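# Close the bag and leave it resting on the table

## Task

Get the bag fully closed and resting flat on the table by itself: not leaning on either arm's base, with no part hanging past the table edge, and with nothing on it sagging once the robot lets go. If the closure or position only lasts while the grippers hold it, it does not count. Anything the robot is still in contact with at the end must not drop by more than roughly a fingernail's width when released, or the task fails.

## Robot and tools

Robot: two arms, left_arm and right_arm, each with a two-finger parallel gripper. Their base roots in the scene frame are left_arm at (-0.043, +0.340, 0) m, quat_wxyz (+0.999, 0, 0, -0.046), and right_arm at (-0.044, -0.312, 0) m, quat_wxyz (+1.000, 0, 0, +0.028). Joint ranges in rad, base to hand: waist -2.618 to 3.054, shoulder 0.000 to 3.142, elbow 0.000 to 3.142, wrist pitch -1.571 to 1.571, wrist yaw -1.571 to 1.571, wrist roll -2.094 to 2.094. The elbow cannot fully straighten.

Frame: one shared scene frame. Origin sits on the tabletop midway between the arms; +z is up, +x reaches out across the table, and left_arm is on the +y side. The names left and right refer to arms, not to image sides. On each gripper, the fingers extend along its local +z and close along its local y. end_effector_position is the point between the pads, about 1 cm short of the fingertips. Reported hand positions can be slightly wrong, more so at long reach.

Row format (used by both motion tools): one flat list of 16 numbers covering both arms, even if only one moves: left_arm x, y, z, qw, qx, qy, qz, opening, then right_arm x, y, z, qw, qx, qy, qz, opening. x, y, z are an absolute target position in metres in the scene frame; the quaternion is an absolute target orientation, w first, also in the scene frame. So each row is a pair of poses, not offsets. opening runs from -1 (closed) to +1 (fully open, 0.093 m). To hold an arm still, resend exactly its pose from the last result it reported before staying, plus the desired opening; to keep an orientation, repeat your own target quaternion rather than the drifting reported one.

execute_actions(actions): a list of up to 15 actions; each action is a list of up to 15 rows, one row per control step of 1/30 s. If an action has fewer than 15 rows its last row is repeated to fill 15 steps. An empty list just returns state and images. An action is rejected for both arms if any target lies over 0.6 m from that gripper's current position along any of the gripper's own axes; if the first action fails this (against the latest reported state) or any action is malformed, nothing runs. Each step, the commanded pose is clipped to at most 70 mm and 16 degrees from the measured pose, so distant targets take several actions; after an action the arm only continues to its last clipped pose. Position is favoured over orientation when both cannot be met. Friction can leave the hand up to about 31 mm off, and very small commands may not move it.

move(target, speed, blocking): target is one 16-number row of absolute poses as above. Each hand travels a straight line to its pose, all arms finishing together, duration 0.5 to 10 s (cut off at 10 s). speed is the path's top speed in m/s, 0.002 to 0.5, default 0.25; rotation is capped at twice that in rad/s. Openings are applied at the start. Paths ignore obstacles and the other arm; hands lag and may overshoot the speed near full stretch. Faster contact and targets placed deeper past contact press harder. blocking=false returns after 0.5 s while motion continues; until a result shows it has ended, further moves and execute_actions are refused, so use wait or stop.

wait(seconds): 0 to 10; arms hold their last command; returns early if a running move ends. stop(): brakes a running move (needs some distance; fingers keep moving). zoom_image(camera, region): closer look at the latest image of cam_head_left, cam_head_right, cam_high, cam_left_wrist or cam_right_wrist; region is [x0, y0, x1, y1] pixels from the top-left, at most 504 by 504. All cameras are 896x504. read_manual(section): only "licences"; moves nothing. finished_scene(scene): ends the current scene (give its number) after the last command has been held; irreversible, and reports whether the goal was met.

Results: a state line `left_arm: …` | `right_arm: …` with each hand's position and quat_wxyz; Hand target lines show what each controller is driving toward; Joint positions per arm end with finger gap in metres (floored at zero, only a true gap when nothing blocks the fingers). Action calls list step readings; HELD with an arm label means that step was partly held back. A "pose unreachable" line means the clearance check altered or blocked that arm's command. A move adds a "move:" line with its ending (done, off_target, moving, held, fault) and limits (paced = pose clipped; held = some steps blocked, after which the arm may jump faster than speed) plus each hand's distance to its pose; if only one arm is named, the other finished fine. FAULT lines report arm stops; MOTOR HOT warns from 75 °C, at 90 °C that arm halts 10 s, at 100 °C it drops its load and falls.

Gripping: grip_measured is the motor position on the -1..+1 scale; pads meet near -0.94 and each mm of object width adds about 0.0208; each gripper may read up to 0.02 off consistently. Commanding below the width reading increases squeeze, up to roughly 50 to 62 N per pad (less on thin parts under about 5 mm). Keep sending the closing number to keep holding. Occasional brief tugs or pushes may disturb held or loose items.

Avoid: arms colliding or pressing on each other, dropping or knocking anything off the table, slams, hard impacts and heavy pushes. Before ending, release the bag so it stays closed and settled on its own; the robot thinking time lets the scene run while your last command is held.

Each tool is called after ">>>" by a JSON object that holds its "name" and its "arguments", one argument or row to a line.

## Session

I'll start by looking at the scene.

>>> {"name": "execute_actions", "arguments": {
  "actions": []
}}

Scene clock: 0.00 s.
left_arm: end_effector_position=(+0.1848, +0.5006, +0.1912) grip_measured=+0.988 end_effector_quat_wxyz=(+0.178, -0.545, +0.790, +0.216) | right_arm: end_effector_position=(+0.2029, +0.0568, +0.2319) grip_measured=+1.000 end_effector_quat_wxyz=(+0.026, -0.326, +0.793, +0.514)
Joint positions: left_arm=[ 0.404  1.356  1.25  -1.223 -0.518 -0.832  0.093] | right_arm=[ 0.601  1.821  1.603 -0.825 -0.994  0.168  0.093]
Joint velocities: left_arm=[ 0.002  0.002 -0.007 -0.007  0.051  0.022  0.001] | right_arm=[ 0.002 -0.007 -0.002  0.022 -0.022 -0.007  0.   ]
Motor temperatures (°C, as the motors report them): left_arm=[30 28 31 28 27 30] | right_arm=[28 29 27 29 30 30]
Hand target (left_arm): +0.185, +0.501, +0.191; +0.178, -0.545, +0.790, +0.216
Hand target (right_arm): +0.203, +0.057, +0.232; +0.026, -0.326, +0.793, +0.514

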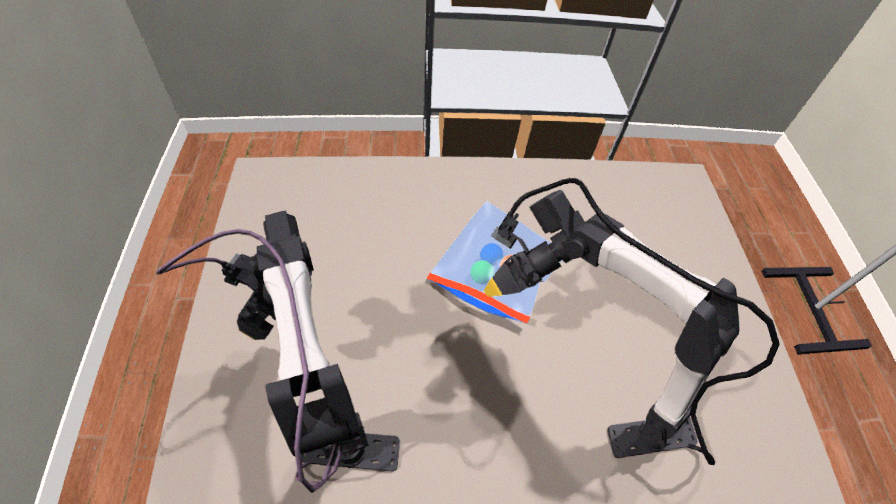

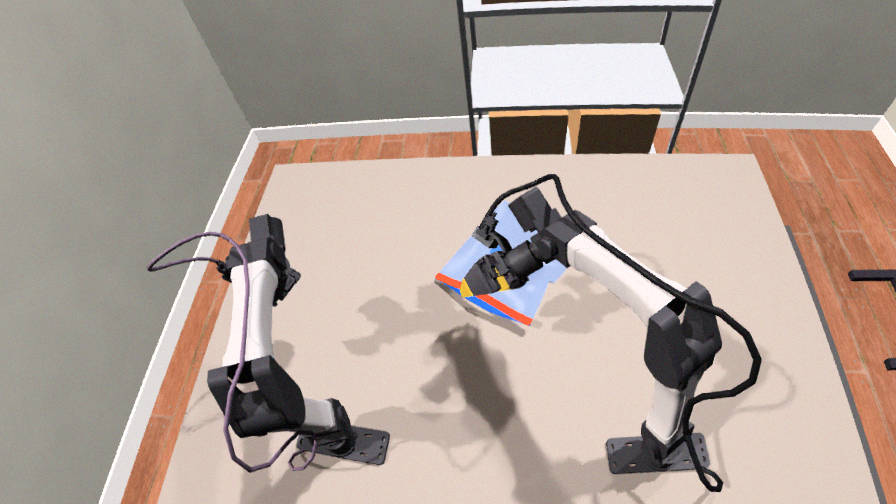

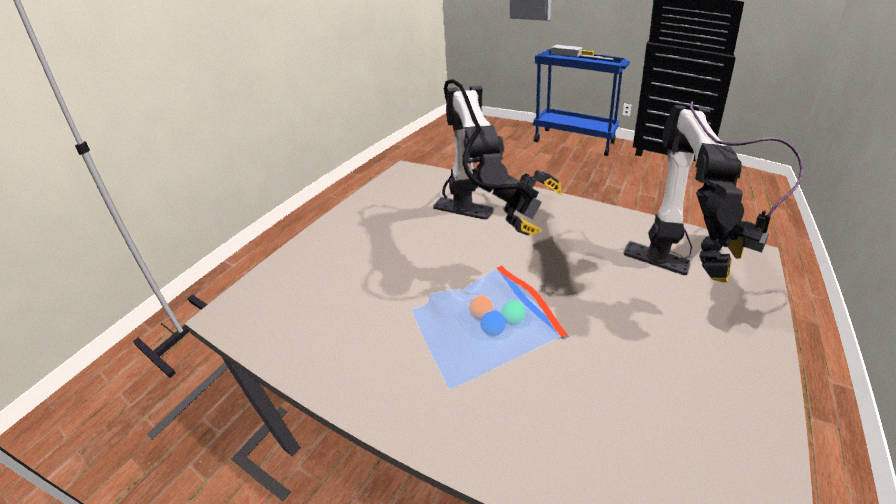

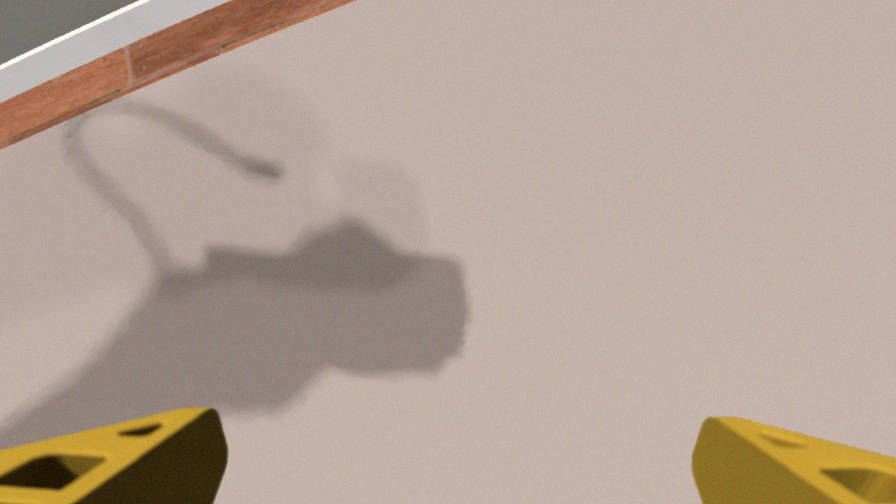

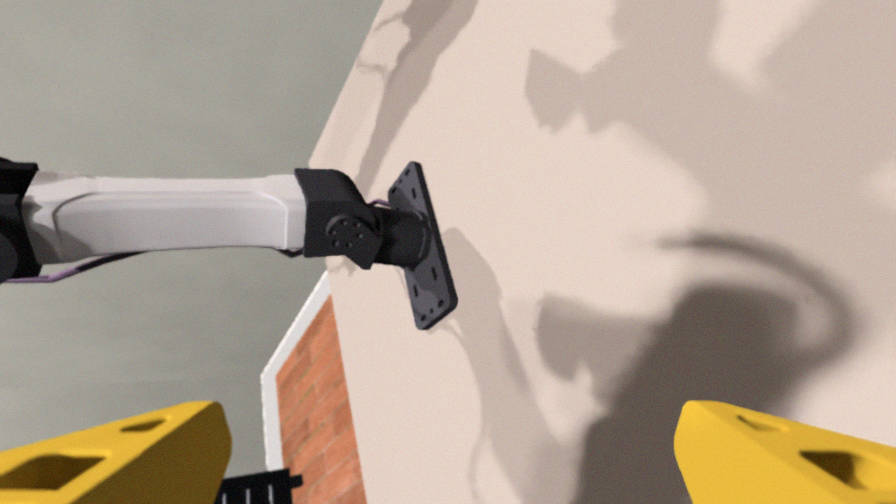

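>>> {"name": "zoom_image", "arguments": {
  "camera": "cam_high",
  "region": [390, 240, 610, 400]
}}

>>> {"name": "zoom_image", "arguments": {
  "camera": "cam_head_left",
  "region": [400, 190, 600, 340]
}}

Region (390, 240, 610, 400) of cam_high's 896x504 image, scaled by 2.291, with more detail than that image has; it fills the top 367 rows of this view, and the rest is white.

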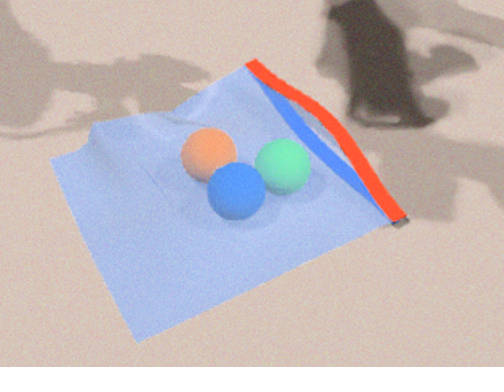

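Region (400, 190, 600, 340) of cam_head_left's 896x504 image, scaled by 2.520, with more detail than that image has; it fills the top 378 rows of this view, and the rest is white.

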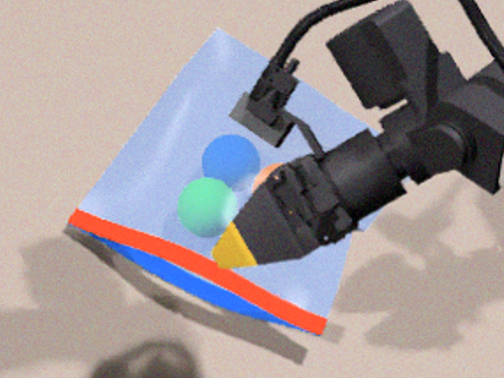

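>>> {"name": "move", "arguments": {
  "target": [0.36, 0.24, 0.22, 0, 0, 1, 0, 1, 0.36, -0.04, 0.27, 0, 0, 1, 0, 1],
  "speed": 0.3
}}

Scene clock: 9.10 s.
left_arm: end_effector_position=(+0.3606, +0.2468, +0.2197) grip_measured=+0.988 end_effector_quat_wxyz=(+0.101, -0.005, +0.995, -0.010) | right_arm: end_effector_position=(+0.3611, -0.0401, +0.2735) grip_measured=+1.000 end_effector_quat_wxyz=(+0.197, -0.000, +0.969, +0.146)
Joint positions: left_arm=[-0.144  2.032  2.23  -1.567 -0.028 -0.245  0.093] | right_arm=[ 0.526  2.231  2.702 -1.547 -0.027  0.589  0.093]
Joint velocities: left_arm=[-0.012 -0.007  0.002  0.022  0.022  0.007  0.   ] | right_arm=[ 0.037  0.002  0.002 -0.007  0.051  0.007  0.   ]
Motor temperatures (°C, as the motors report them): left_arm=[30 29 32 29 27 30] | right_arm=[28 33 29 30 30 30]
Hand target (left_arm): +0.362, +0.243, +0.218; +0.097, +0.002, +0.995, -0.015
Hand target (right_arm): +0.362, -0.037, +0.270; +0.198, +0.000, +0.970, +0.141
Off the commanded pose (left_arm): 0.007 m, 12 deg.
Off the commanded pose (right_arm): 0.004 m, 28 deg; orientation clipped at the last step of the last action.
joint sent to its limit (left arm) — the command would take joint 4 (wrist pitch) past its lower limit, so that joint was sent only as far as its limit.
joint sent to its limit (right arm) — the command would take joint 4 (wrist pitch) past its lower limit, so that joint was sent only as far as its limit.
move: off_target (left_arm, right_arm); limits=paced

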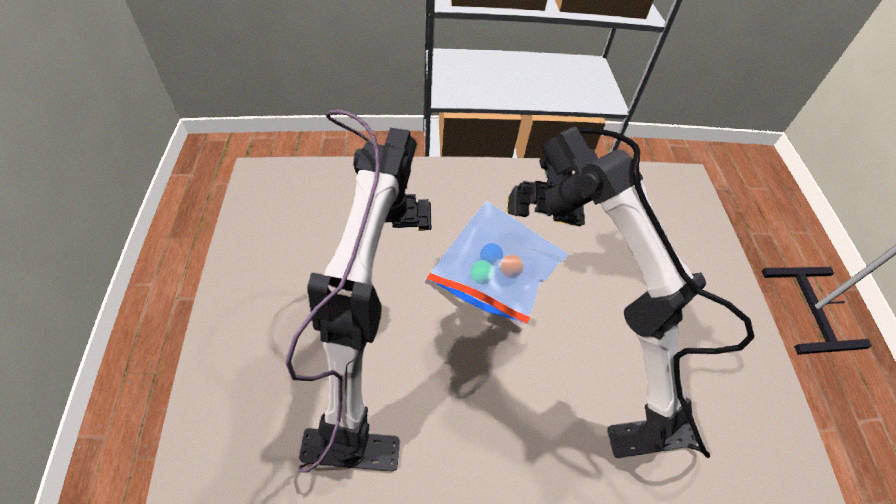

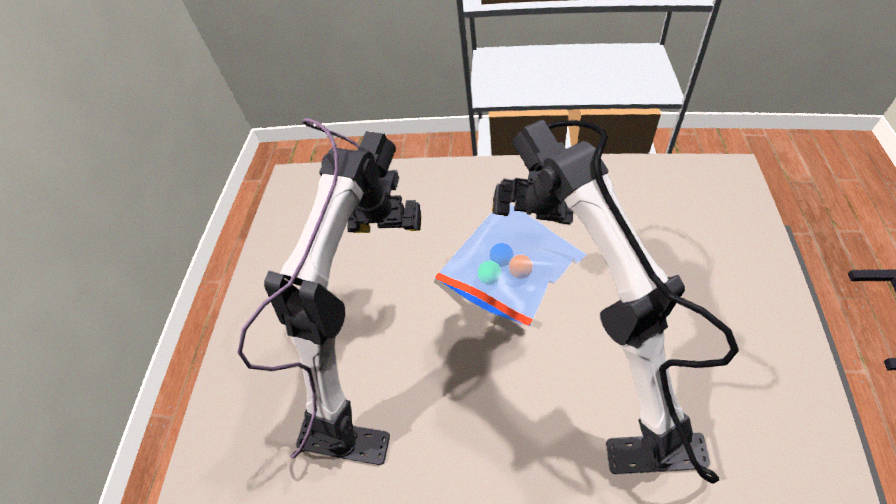

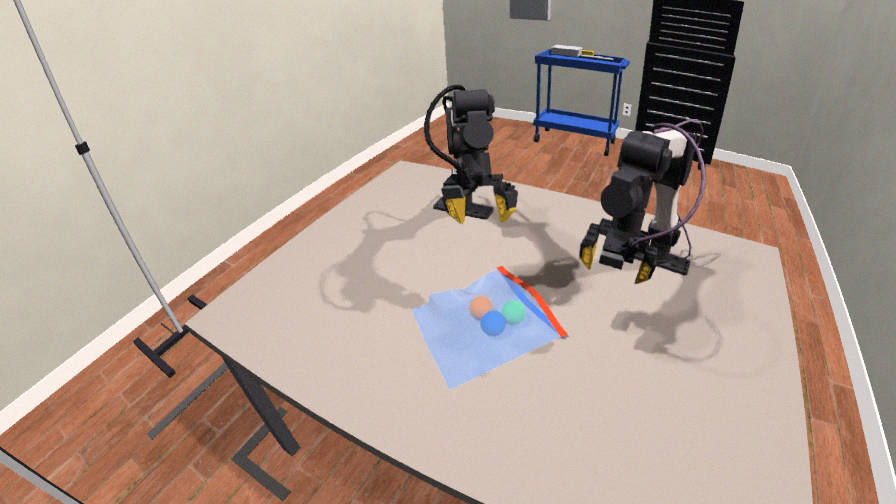

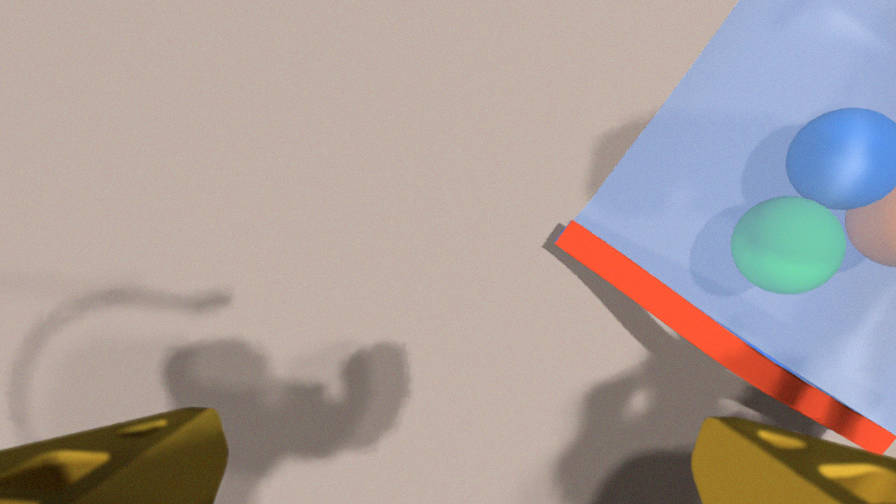

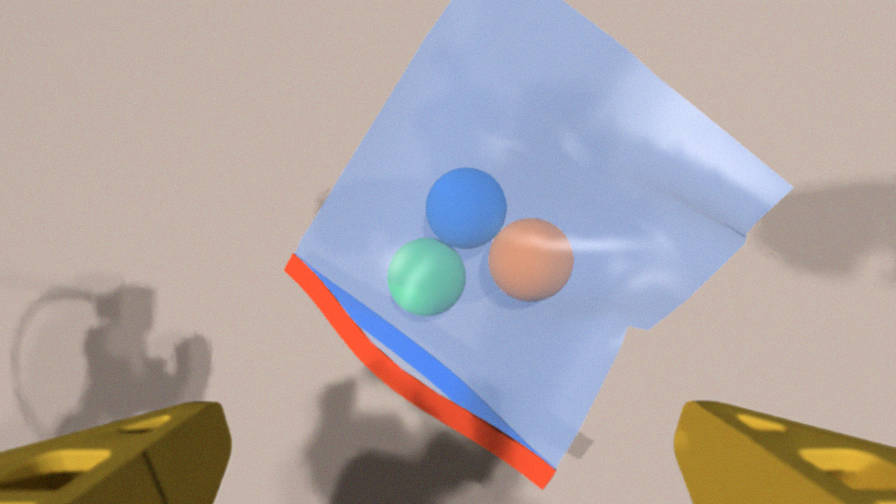

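>>> {"name": "move", "arguments": {
  "target": [0.29, 0.06, 0.11, 0, -0.4886, 0.8725, 0, -1, 0.21, -0.07, 0.07, 0.2258, -0.4719, 0.8428, 0.1265, -1],
  "speed": 0.3
}}

Scene clock: 27.13 s.
left_arm: end_effector_position=(+0.2876, +0.0677, +0.1133) grip_measured=-1.000 end_effector_quat_wxyz=(+0.009, -0.484, +0.875, +0.007) | right_arm: end_effector_position=(+0.2151, -0.0728, +0.0672) grip_measured=-0.976 end_effector_quat_wxyz=(+0.221, -0.465, +0.848, +0.121)
Joint positions: left_arm=[-0.603  2.221  2.109 -1.465 -0.021 -1.707  0.   ] | right_arm=[ 0.613  1.522  0.885 -0.448 -0.161 -0.294  0.   ]
Joint velocities: left_arm=[-0.002 -0.012  0.007 -0.007 -0.037 -0.007  0.   ] | right_arm=[-0.007  0.012  0.002 -0.007 -0.066 -0.022  0.   ]
Motor temperatures (°C, as the motors report them): left_arm=[30 34 35 29 27 30] | right_arm=[28 39 32 31 30 30]
Hand target (left_arm): +0.291, +0.062, +0.111; +0.006, -0.487, +0.873, +0.000
Hand target (right_arm): +0.209, -0.072, +0.068; +0.226, -0.472, +0.843, +0.127
Off the commanded pose (left_arm): 0.009 m, 1 deg.
Off the commanded pose (right_arm): 0.006 m, 1 deg.
move: done

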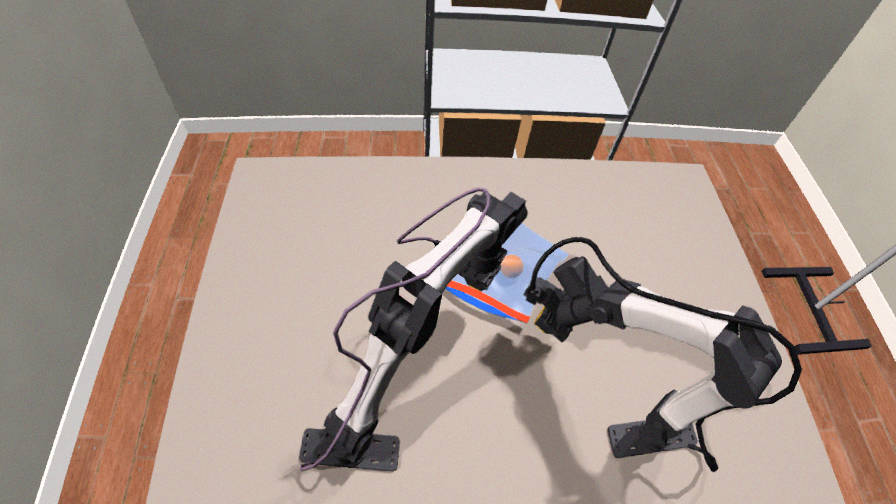

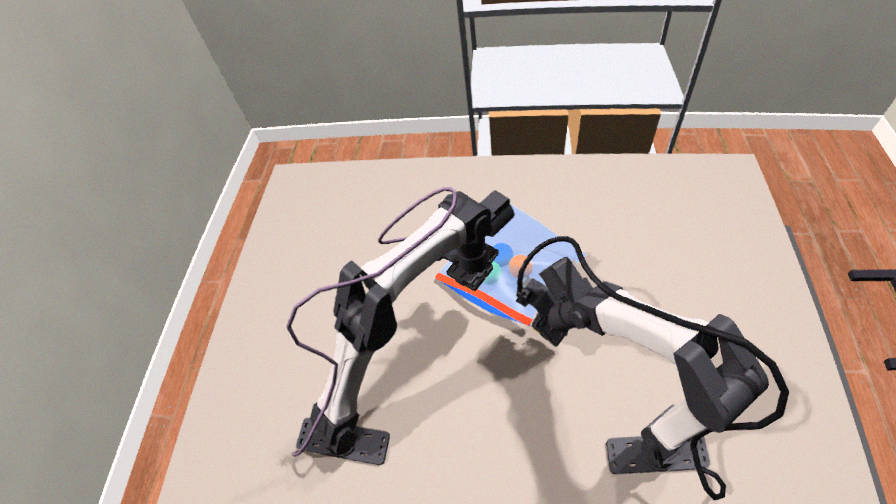

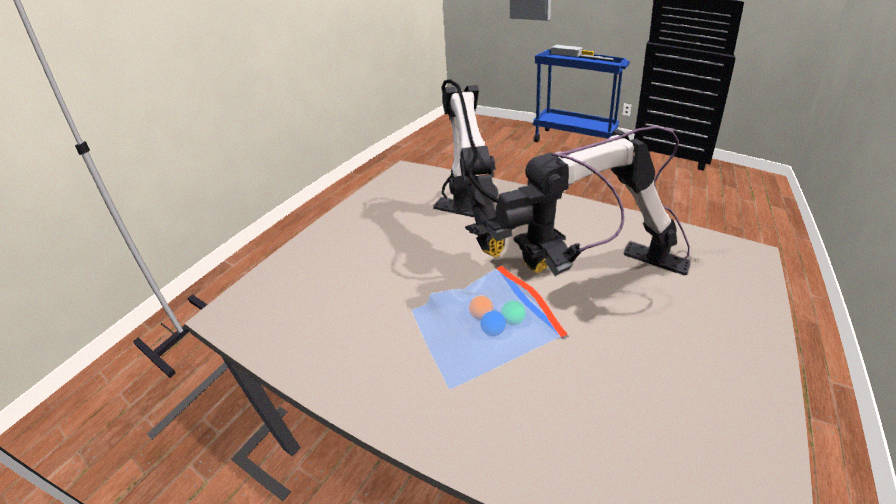

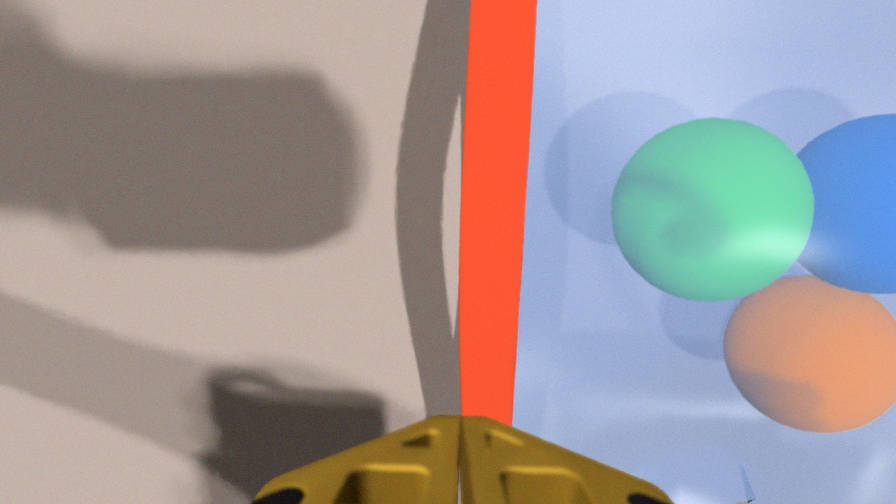

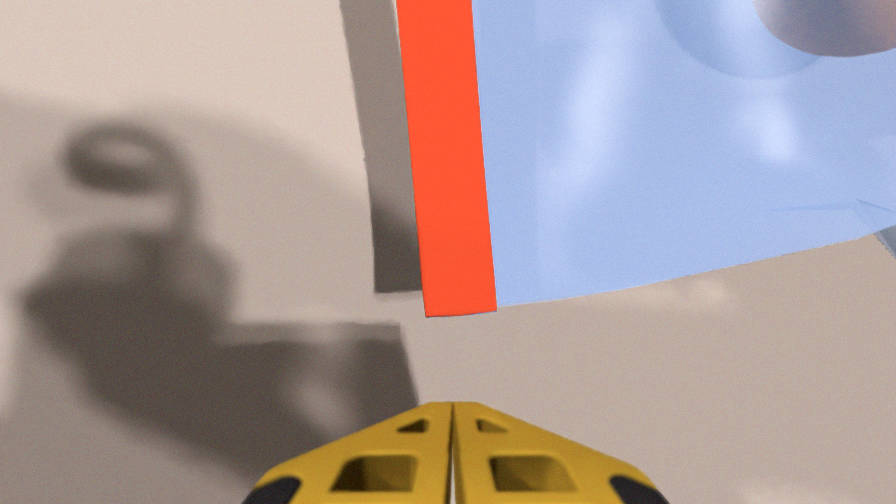

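>>> {"name": "move", "arguments": {
  "target": [0.300, 0.056, 0.02, 0, -0.4886, 0.8725, 0, -1, 0.230, -0.045, 0.02, 0.2258, -0.4719, 0.8428, 0.1265, -1],
  "speed": 0.1
}}

Scene clock: 30.67 s.
left_arm: end_effector_position=(+0.3027, +0.0526, +0.0339) grip_measured=-1.000 end_effector_quat_wxyz=(+0.010, -0.485, +0.874, -0.012) | right_arm: end_effector_position=(+0.2341, -0.0444, +0.0308) grip_measured=-0.976 end_effector_quat_wxyz=(+0.236, -0.471, +0.840, +0.129)
Joint positions: left_arm=[-0.603  2.285  1.898 -1.154 -0.01  -1.709  0.   ] | right_arm=[ 0.64   1.697  0.885 -0.236 -0.161 -0.282  0.   ]
Joint velocities: left_arm=[-0.012  0.002 -0.002 -0.037  0.022 -0.007  0.   ] | right_arm=[ 0.002 -0.002 -0.002 -0.066 -0.022  0.007  0.   ]
Motor temperatures (°C, as the motors report them): left_arm=[30 35 35 29 27 30] | right_arm=[28 39 32 31 30 30]
Hand target (left_arm): +0.299, +0.057, +0.020; +0.000, -0.489, +0.872, +0.000
Hand target (right_arm): +0.229, -0.045, +0.021; +0.226, -0.472, +0.843, +0.127
Off the commanded pose (left_arm): 0.015 m, 2 deg.
Off the commanded pose (right_arm): 0.012 m, 1 deg.
move: off_target (left_arm, right_arm)

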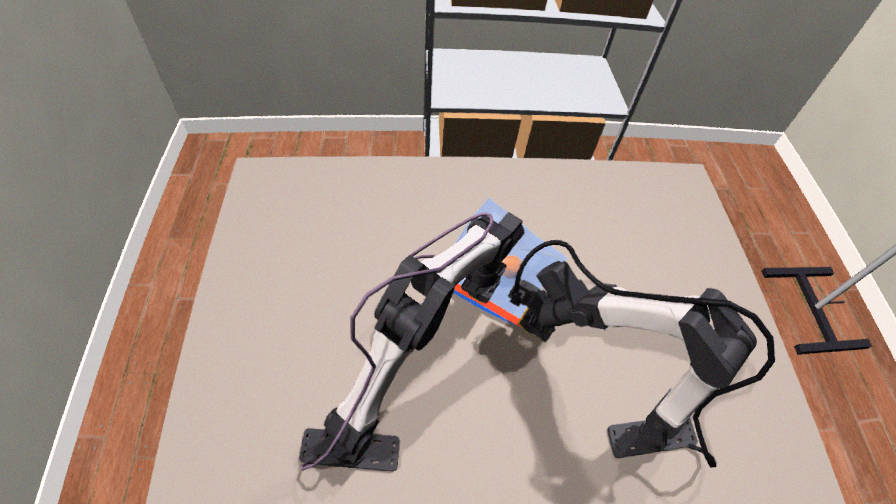

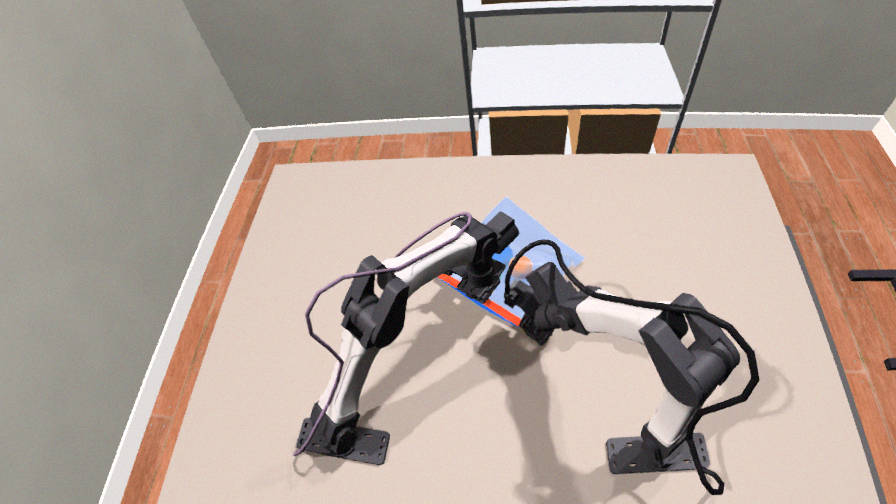

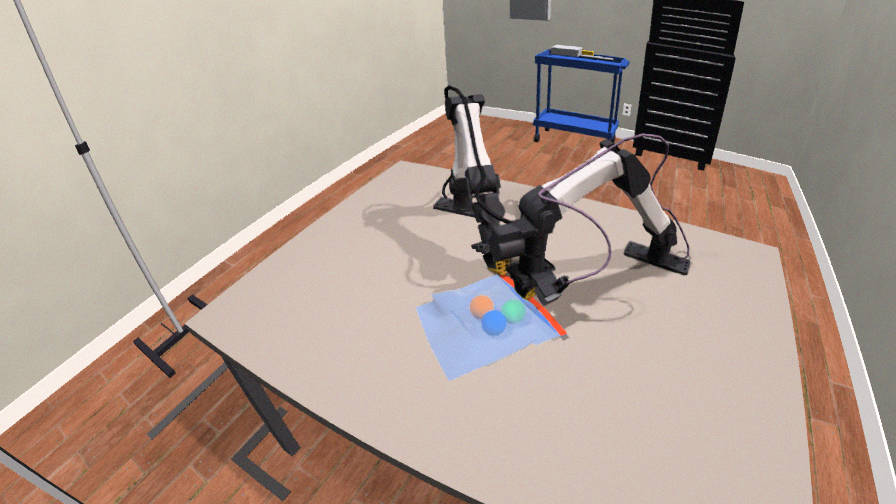

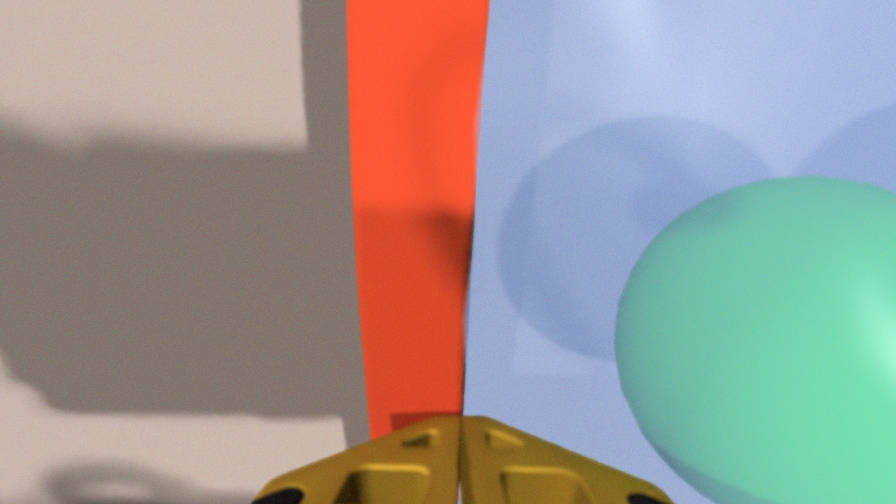

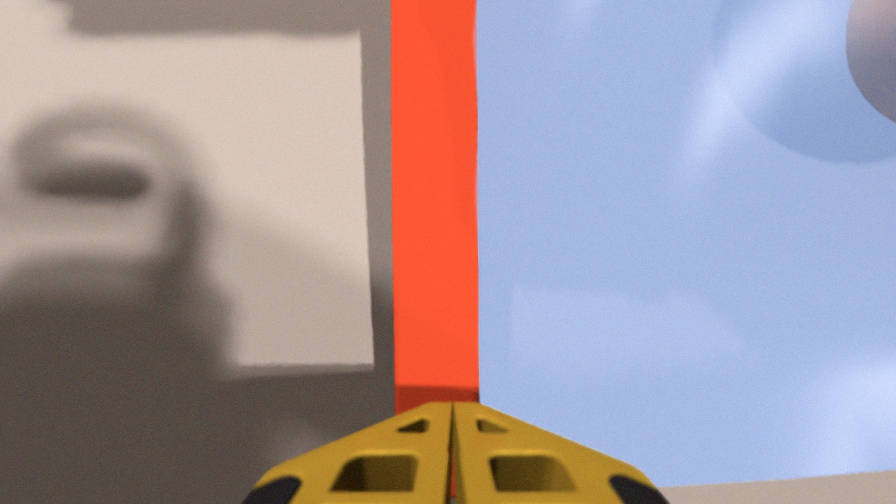

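>>> {"name": "move", "arguments": {
  "target": [0.290, 0.062, 0.035, 0, -0.4886, 0.8725, 0, -1, 0.227, -0.043, 0.005, 0.2258, -0.4719, 0.8428, 0.1265, -1],
  "speed": 0.05
}}

>>> {"name": "move", "arguments": {
  "target": [0.290, 0.062, 0.003, 0, -0.4886, 0.8725, 0, -1, 0.227, -0.043, 0.003, 0.2258, -0.4719, 0.8428, 0.1265, -1],
  "speed": 0.05
}}

Scene clock: 33.20 s.
left_arm: end_effector_position=(+0.2992, +0.0555, +0.0410) grip_measured=-1.000 end_effector_quat_wxyz=(+0.011, -0.485, +0.874, -0.015) | right_arm: end_effector_position=(+0.2347, -0.0387, +0.0208) grip_measured=-0.976 end_effector_quat_wxyz=(+0.243, -0.471, +0.838, +0.133)
Joint positions: left_arm=[-0.603  2.253  1.873 -1.154 -0.01  -1.709  0.   ] | right_arm=[ 0.65   1.729  0.865 -0.167 -0.161 -0.273  0.   ]
Joint velocities: left_arm=[-0.002 -0.007 -0.037  0.066  0.051  0.037  0.   ] | right_arm=[-0.012 -0.002  0.002 -0.022  0.007  0.037  0.   ]
Motor temperatures (°C, as the motors report them): left_arm=[30 36 35 29 27 30] | right_arm=[28 39 32 32 30 30]
Hand target (left_arm): +0.290, +0.062, +0.035; -0.000, -0.488, +0.873, +0.000
Hand target (right_arm): +0.227, -0.044, +0.006; +0.226, -0.472, +0.843, +0.127
Off the commanded pose (left_arm): 0.013 m, 2 deg.
Off the commanded pose (right_arm): 0.018 m, 2 deg.
move: off_target (left_arm, right_arm)

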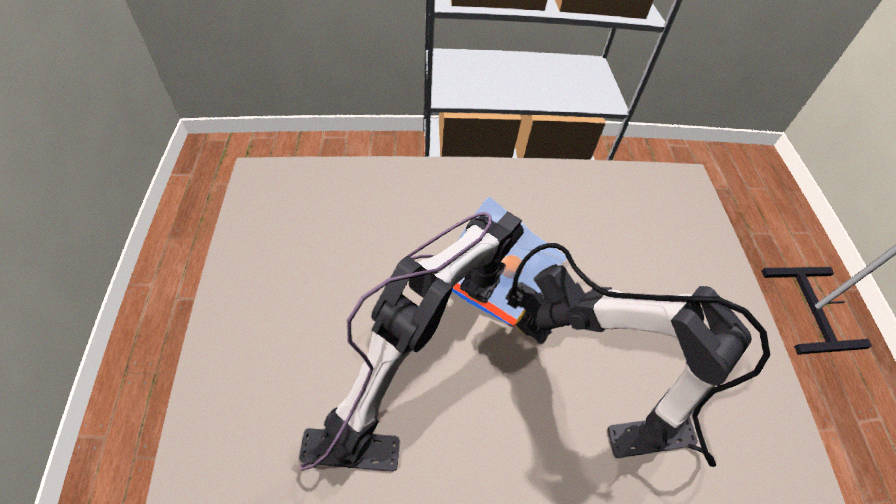

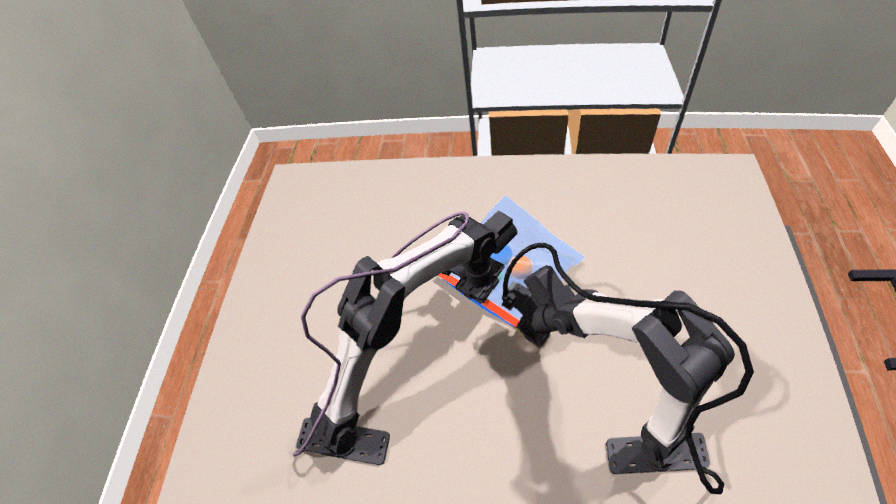

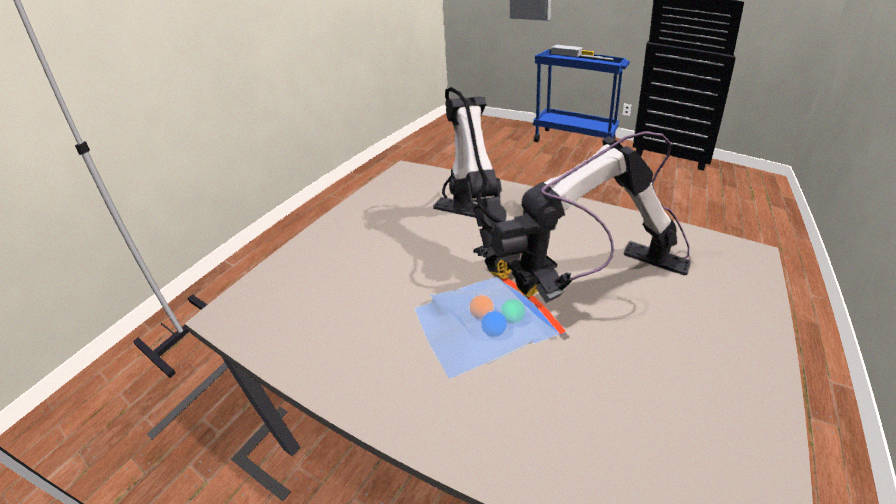

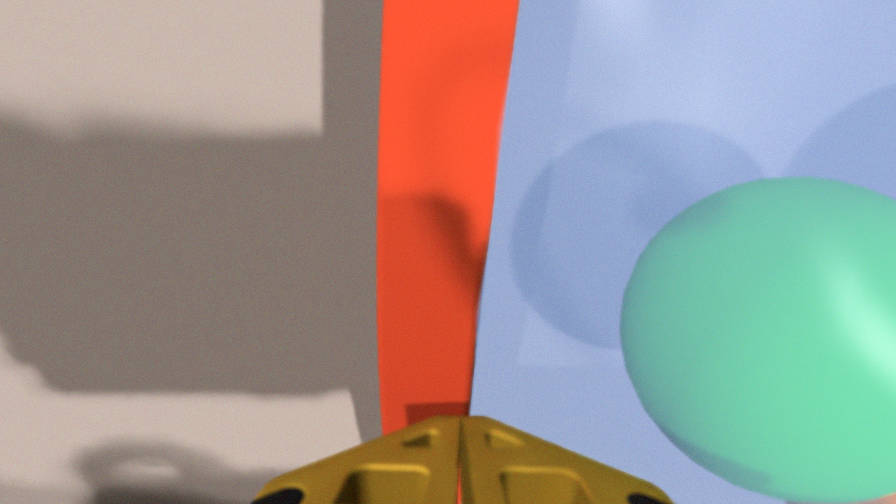

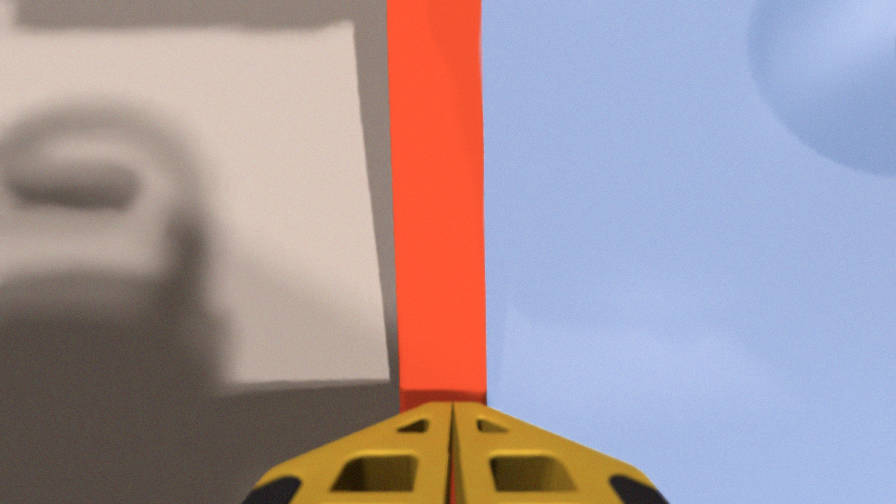

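Scene clock: 34.27 s.
left_arm: end_effector_position=(+0.2959, +0.0582, +0.0196) grip_measured=-1.000 end_effector_quat_wxyz=(+0.011, -0.485, +0.874, -0.015) | right_arm: end_effector_position=(+0.2361, -0.0375, +0.0219) grip_measured=-0.976 end_effector_quat_wxyz=(+0.247, -0.471, +0.836, +0.134)
Joint positions: left_arm=[-0.603  2.253  1.786 -1.069 -0.01  -1.709  0.   ] | right_arm=[ 0.65   1.729  0.865 -0.159 -0.161 -0.273  0.   ]
Joint velocities: left_arm=[ 0.007 -0.007 -0.002 -0.095  0.007 -0.037  0.   ] | right_arm=[ 0.002 -0.002  0.002  0.007  0.007  0.007  0.   ]
Motor temperatures (°C, as the motors report them): left_arm=[30 36 35 29 27 30] | right_arm=[28 39 32 32 30 30]
Hand target (left_arm): +0.289, +0.063, +0.004; +0.000, -0.488, +0.873, +0.000
Hand target (right_arm): +0.227, -0.044, +0.004; +0.226, -0.472, +0.843, +0.127
Off the commanded pose (left_arm): 0.018 m, 2 deg.
Off the commanded pose (right_arm): 0.022 m, 3 deg.
move: off_target (left_arm, right_arm)

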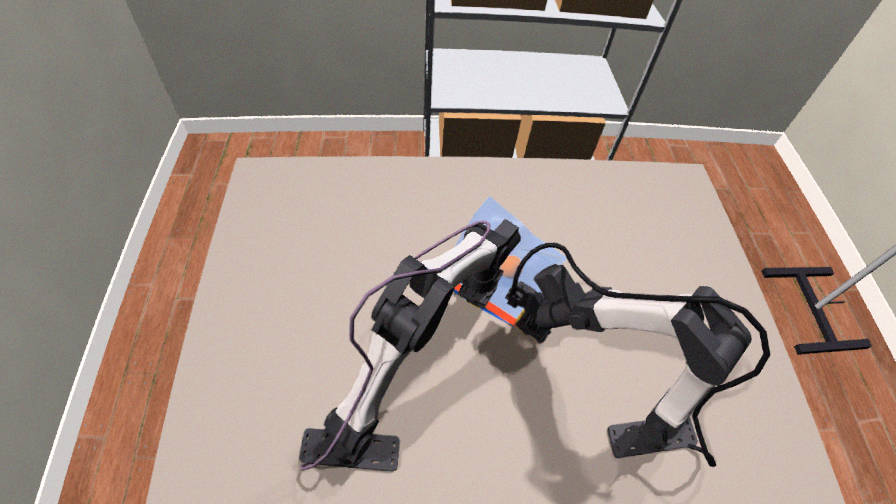

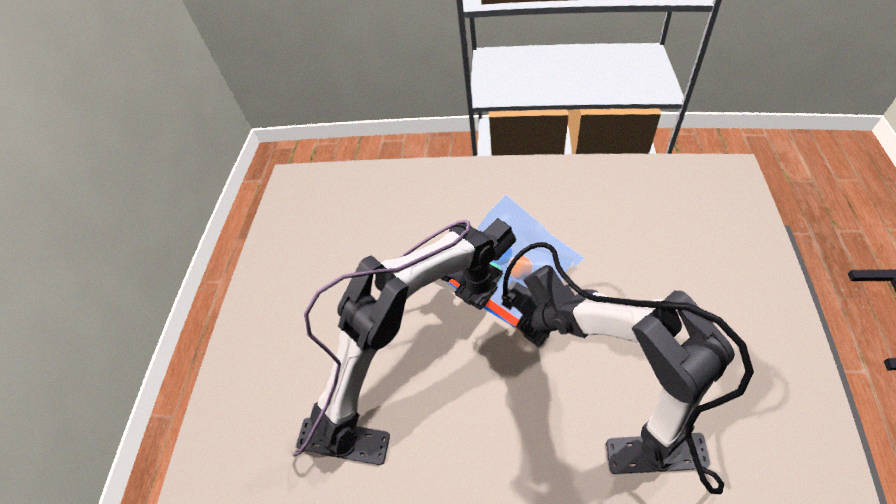

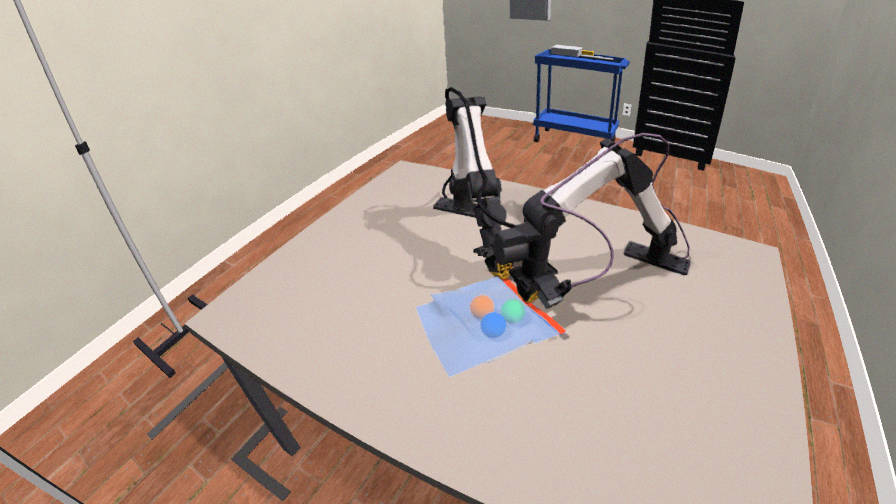

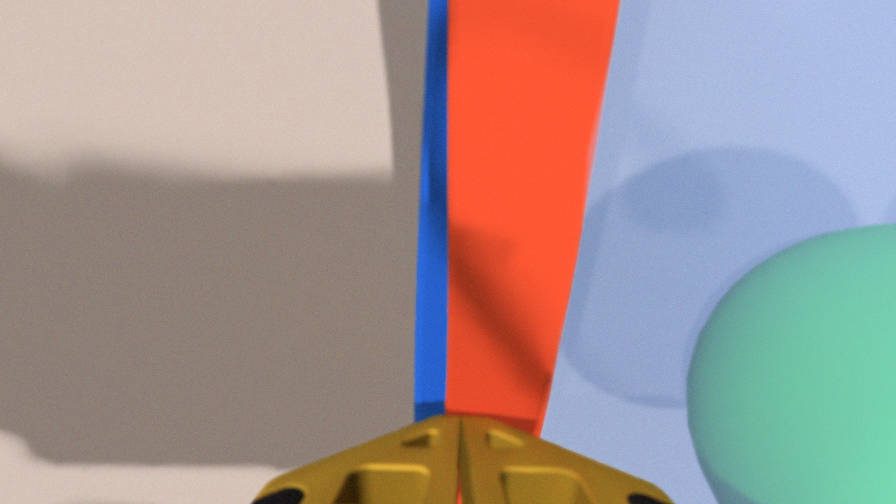

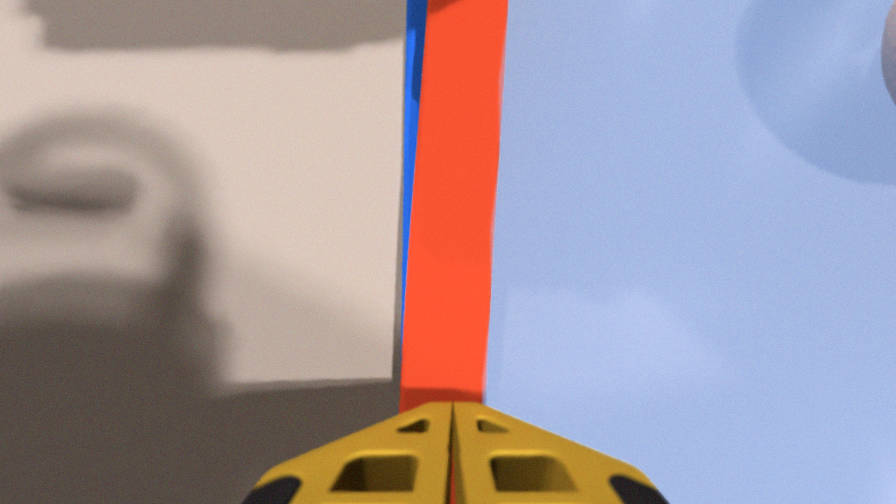

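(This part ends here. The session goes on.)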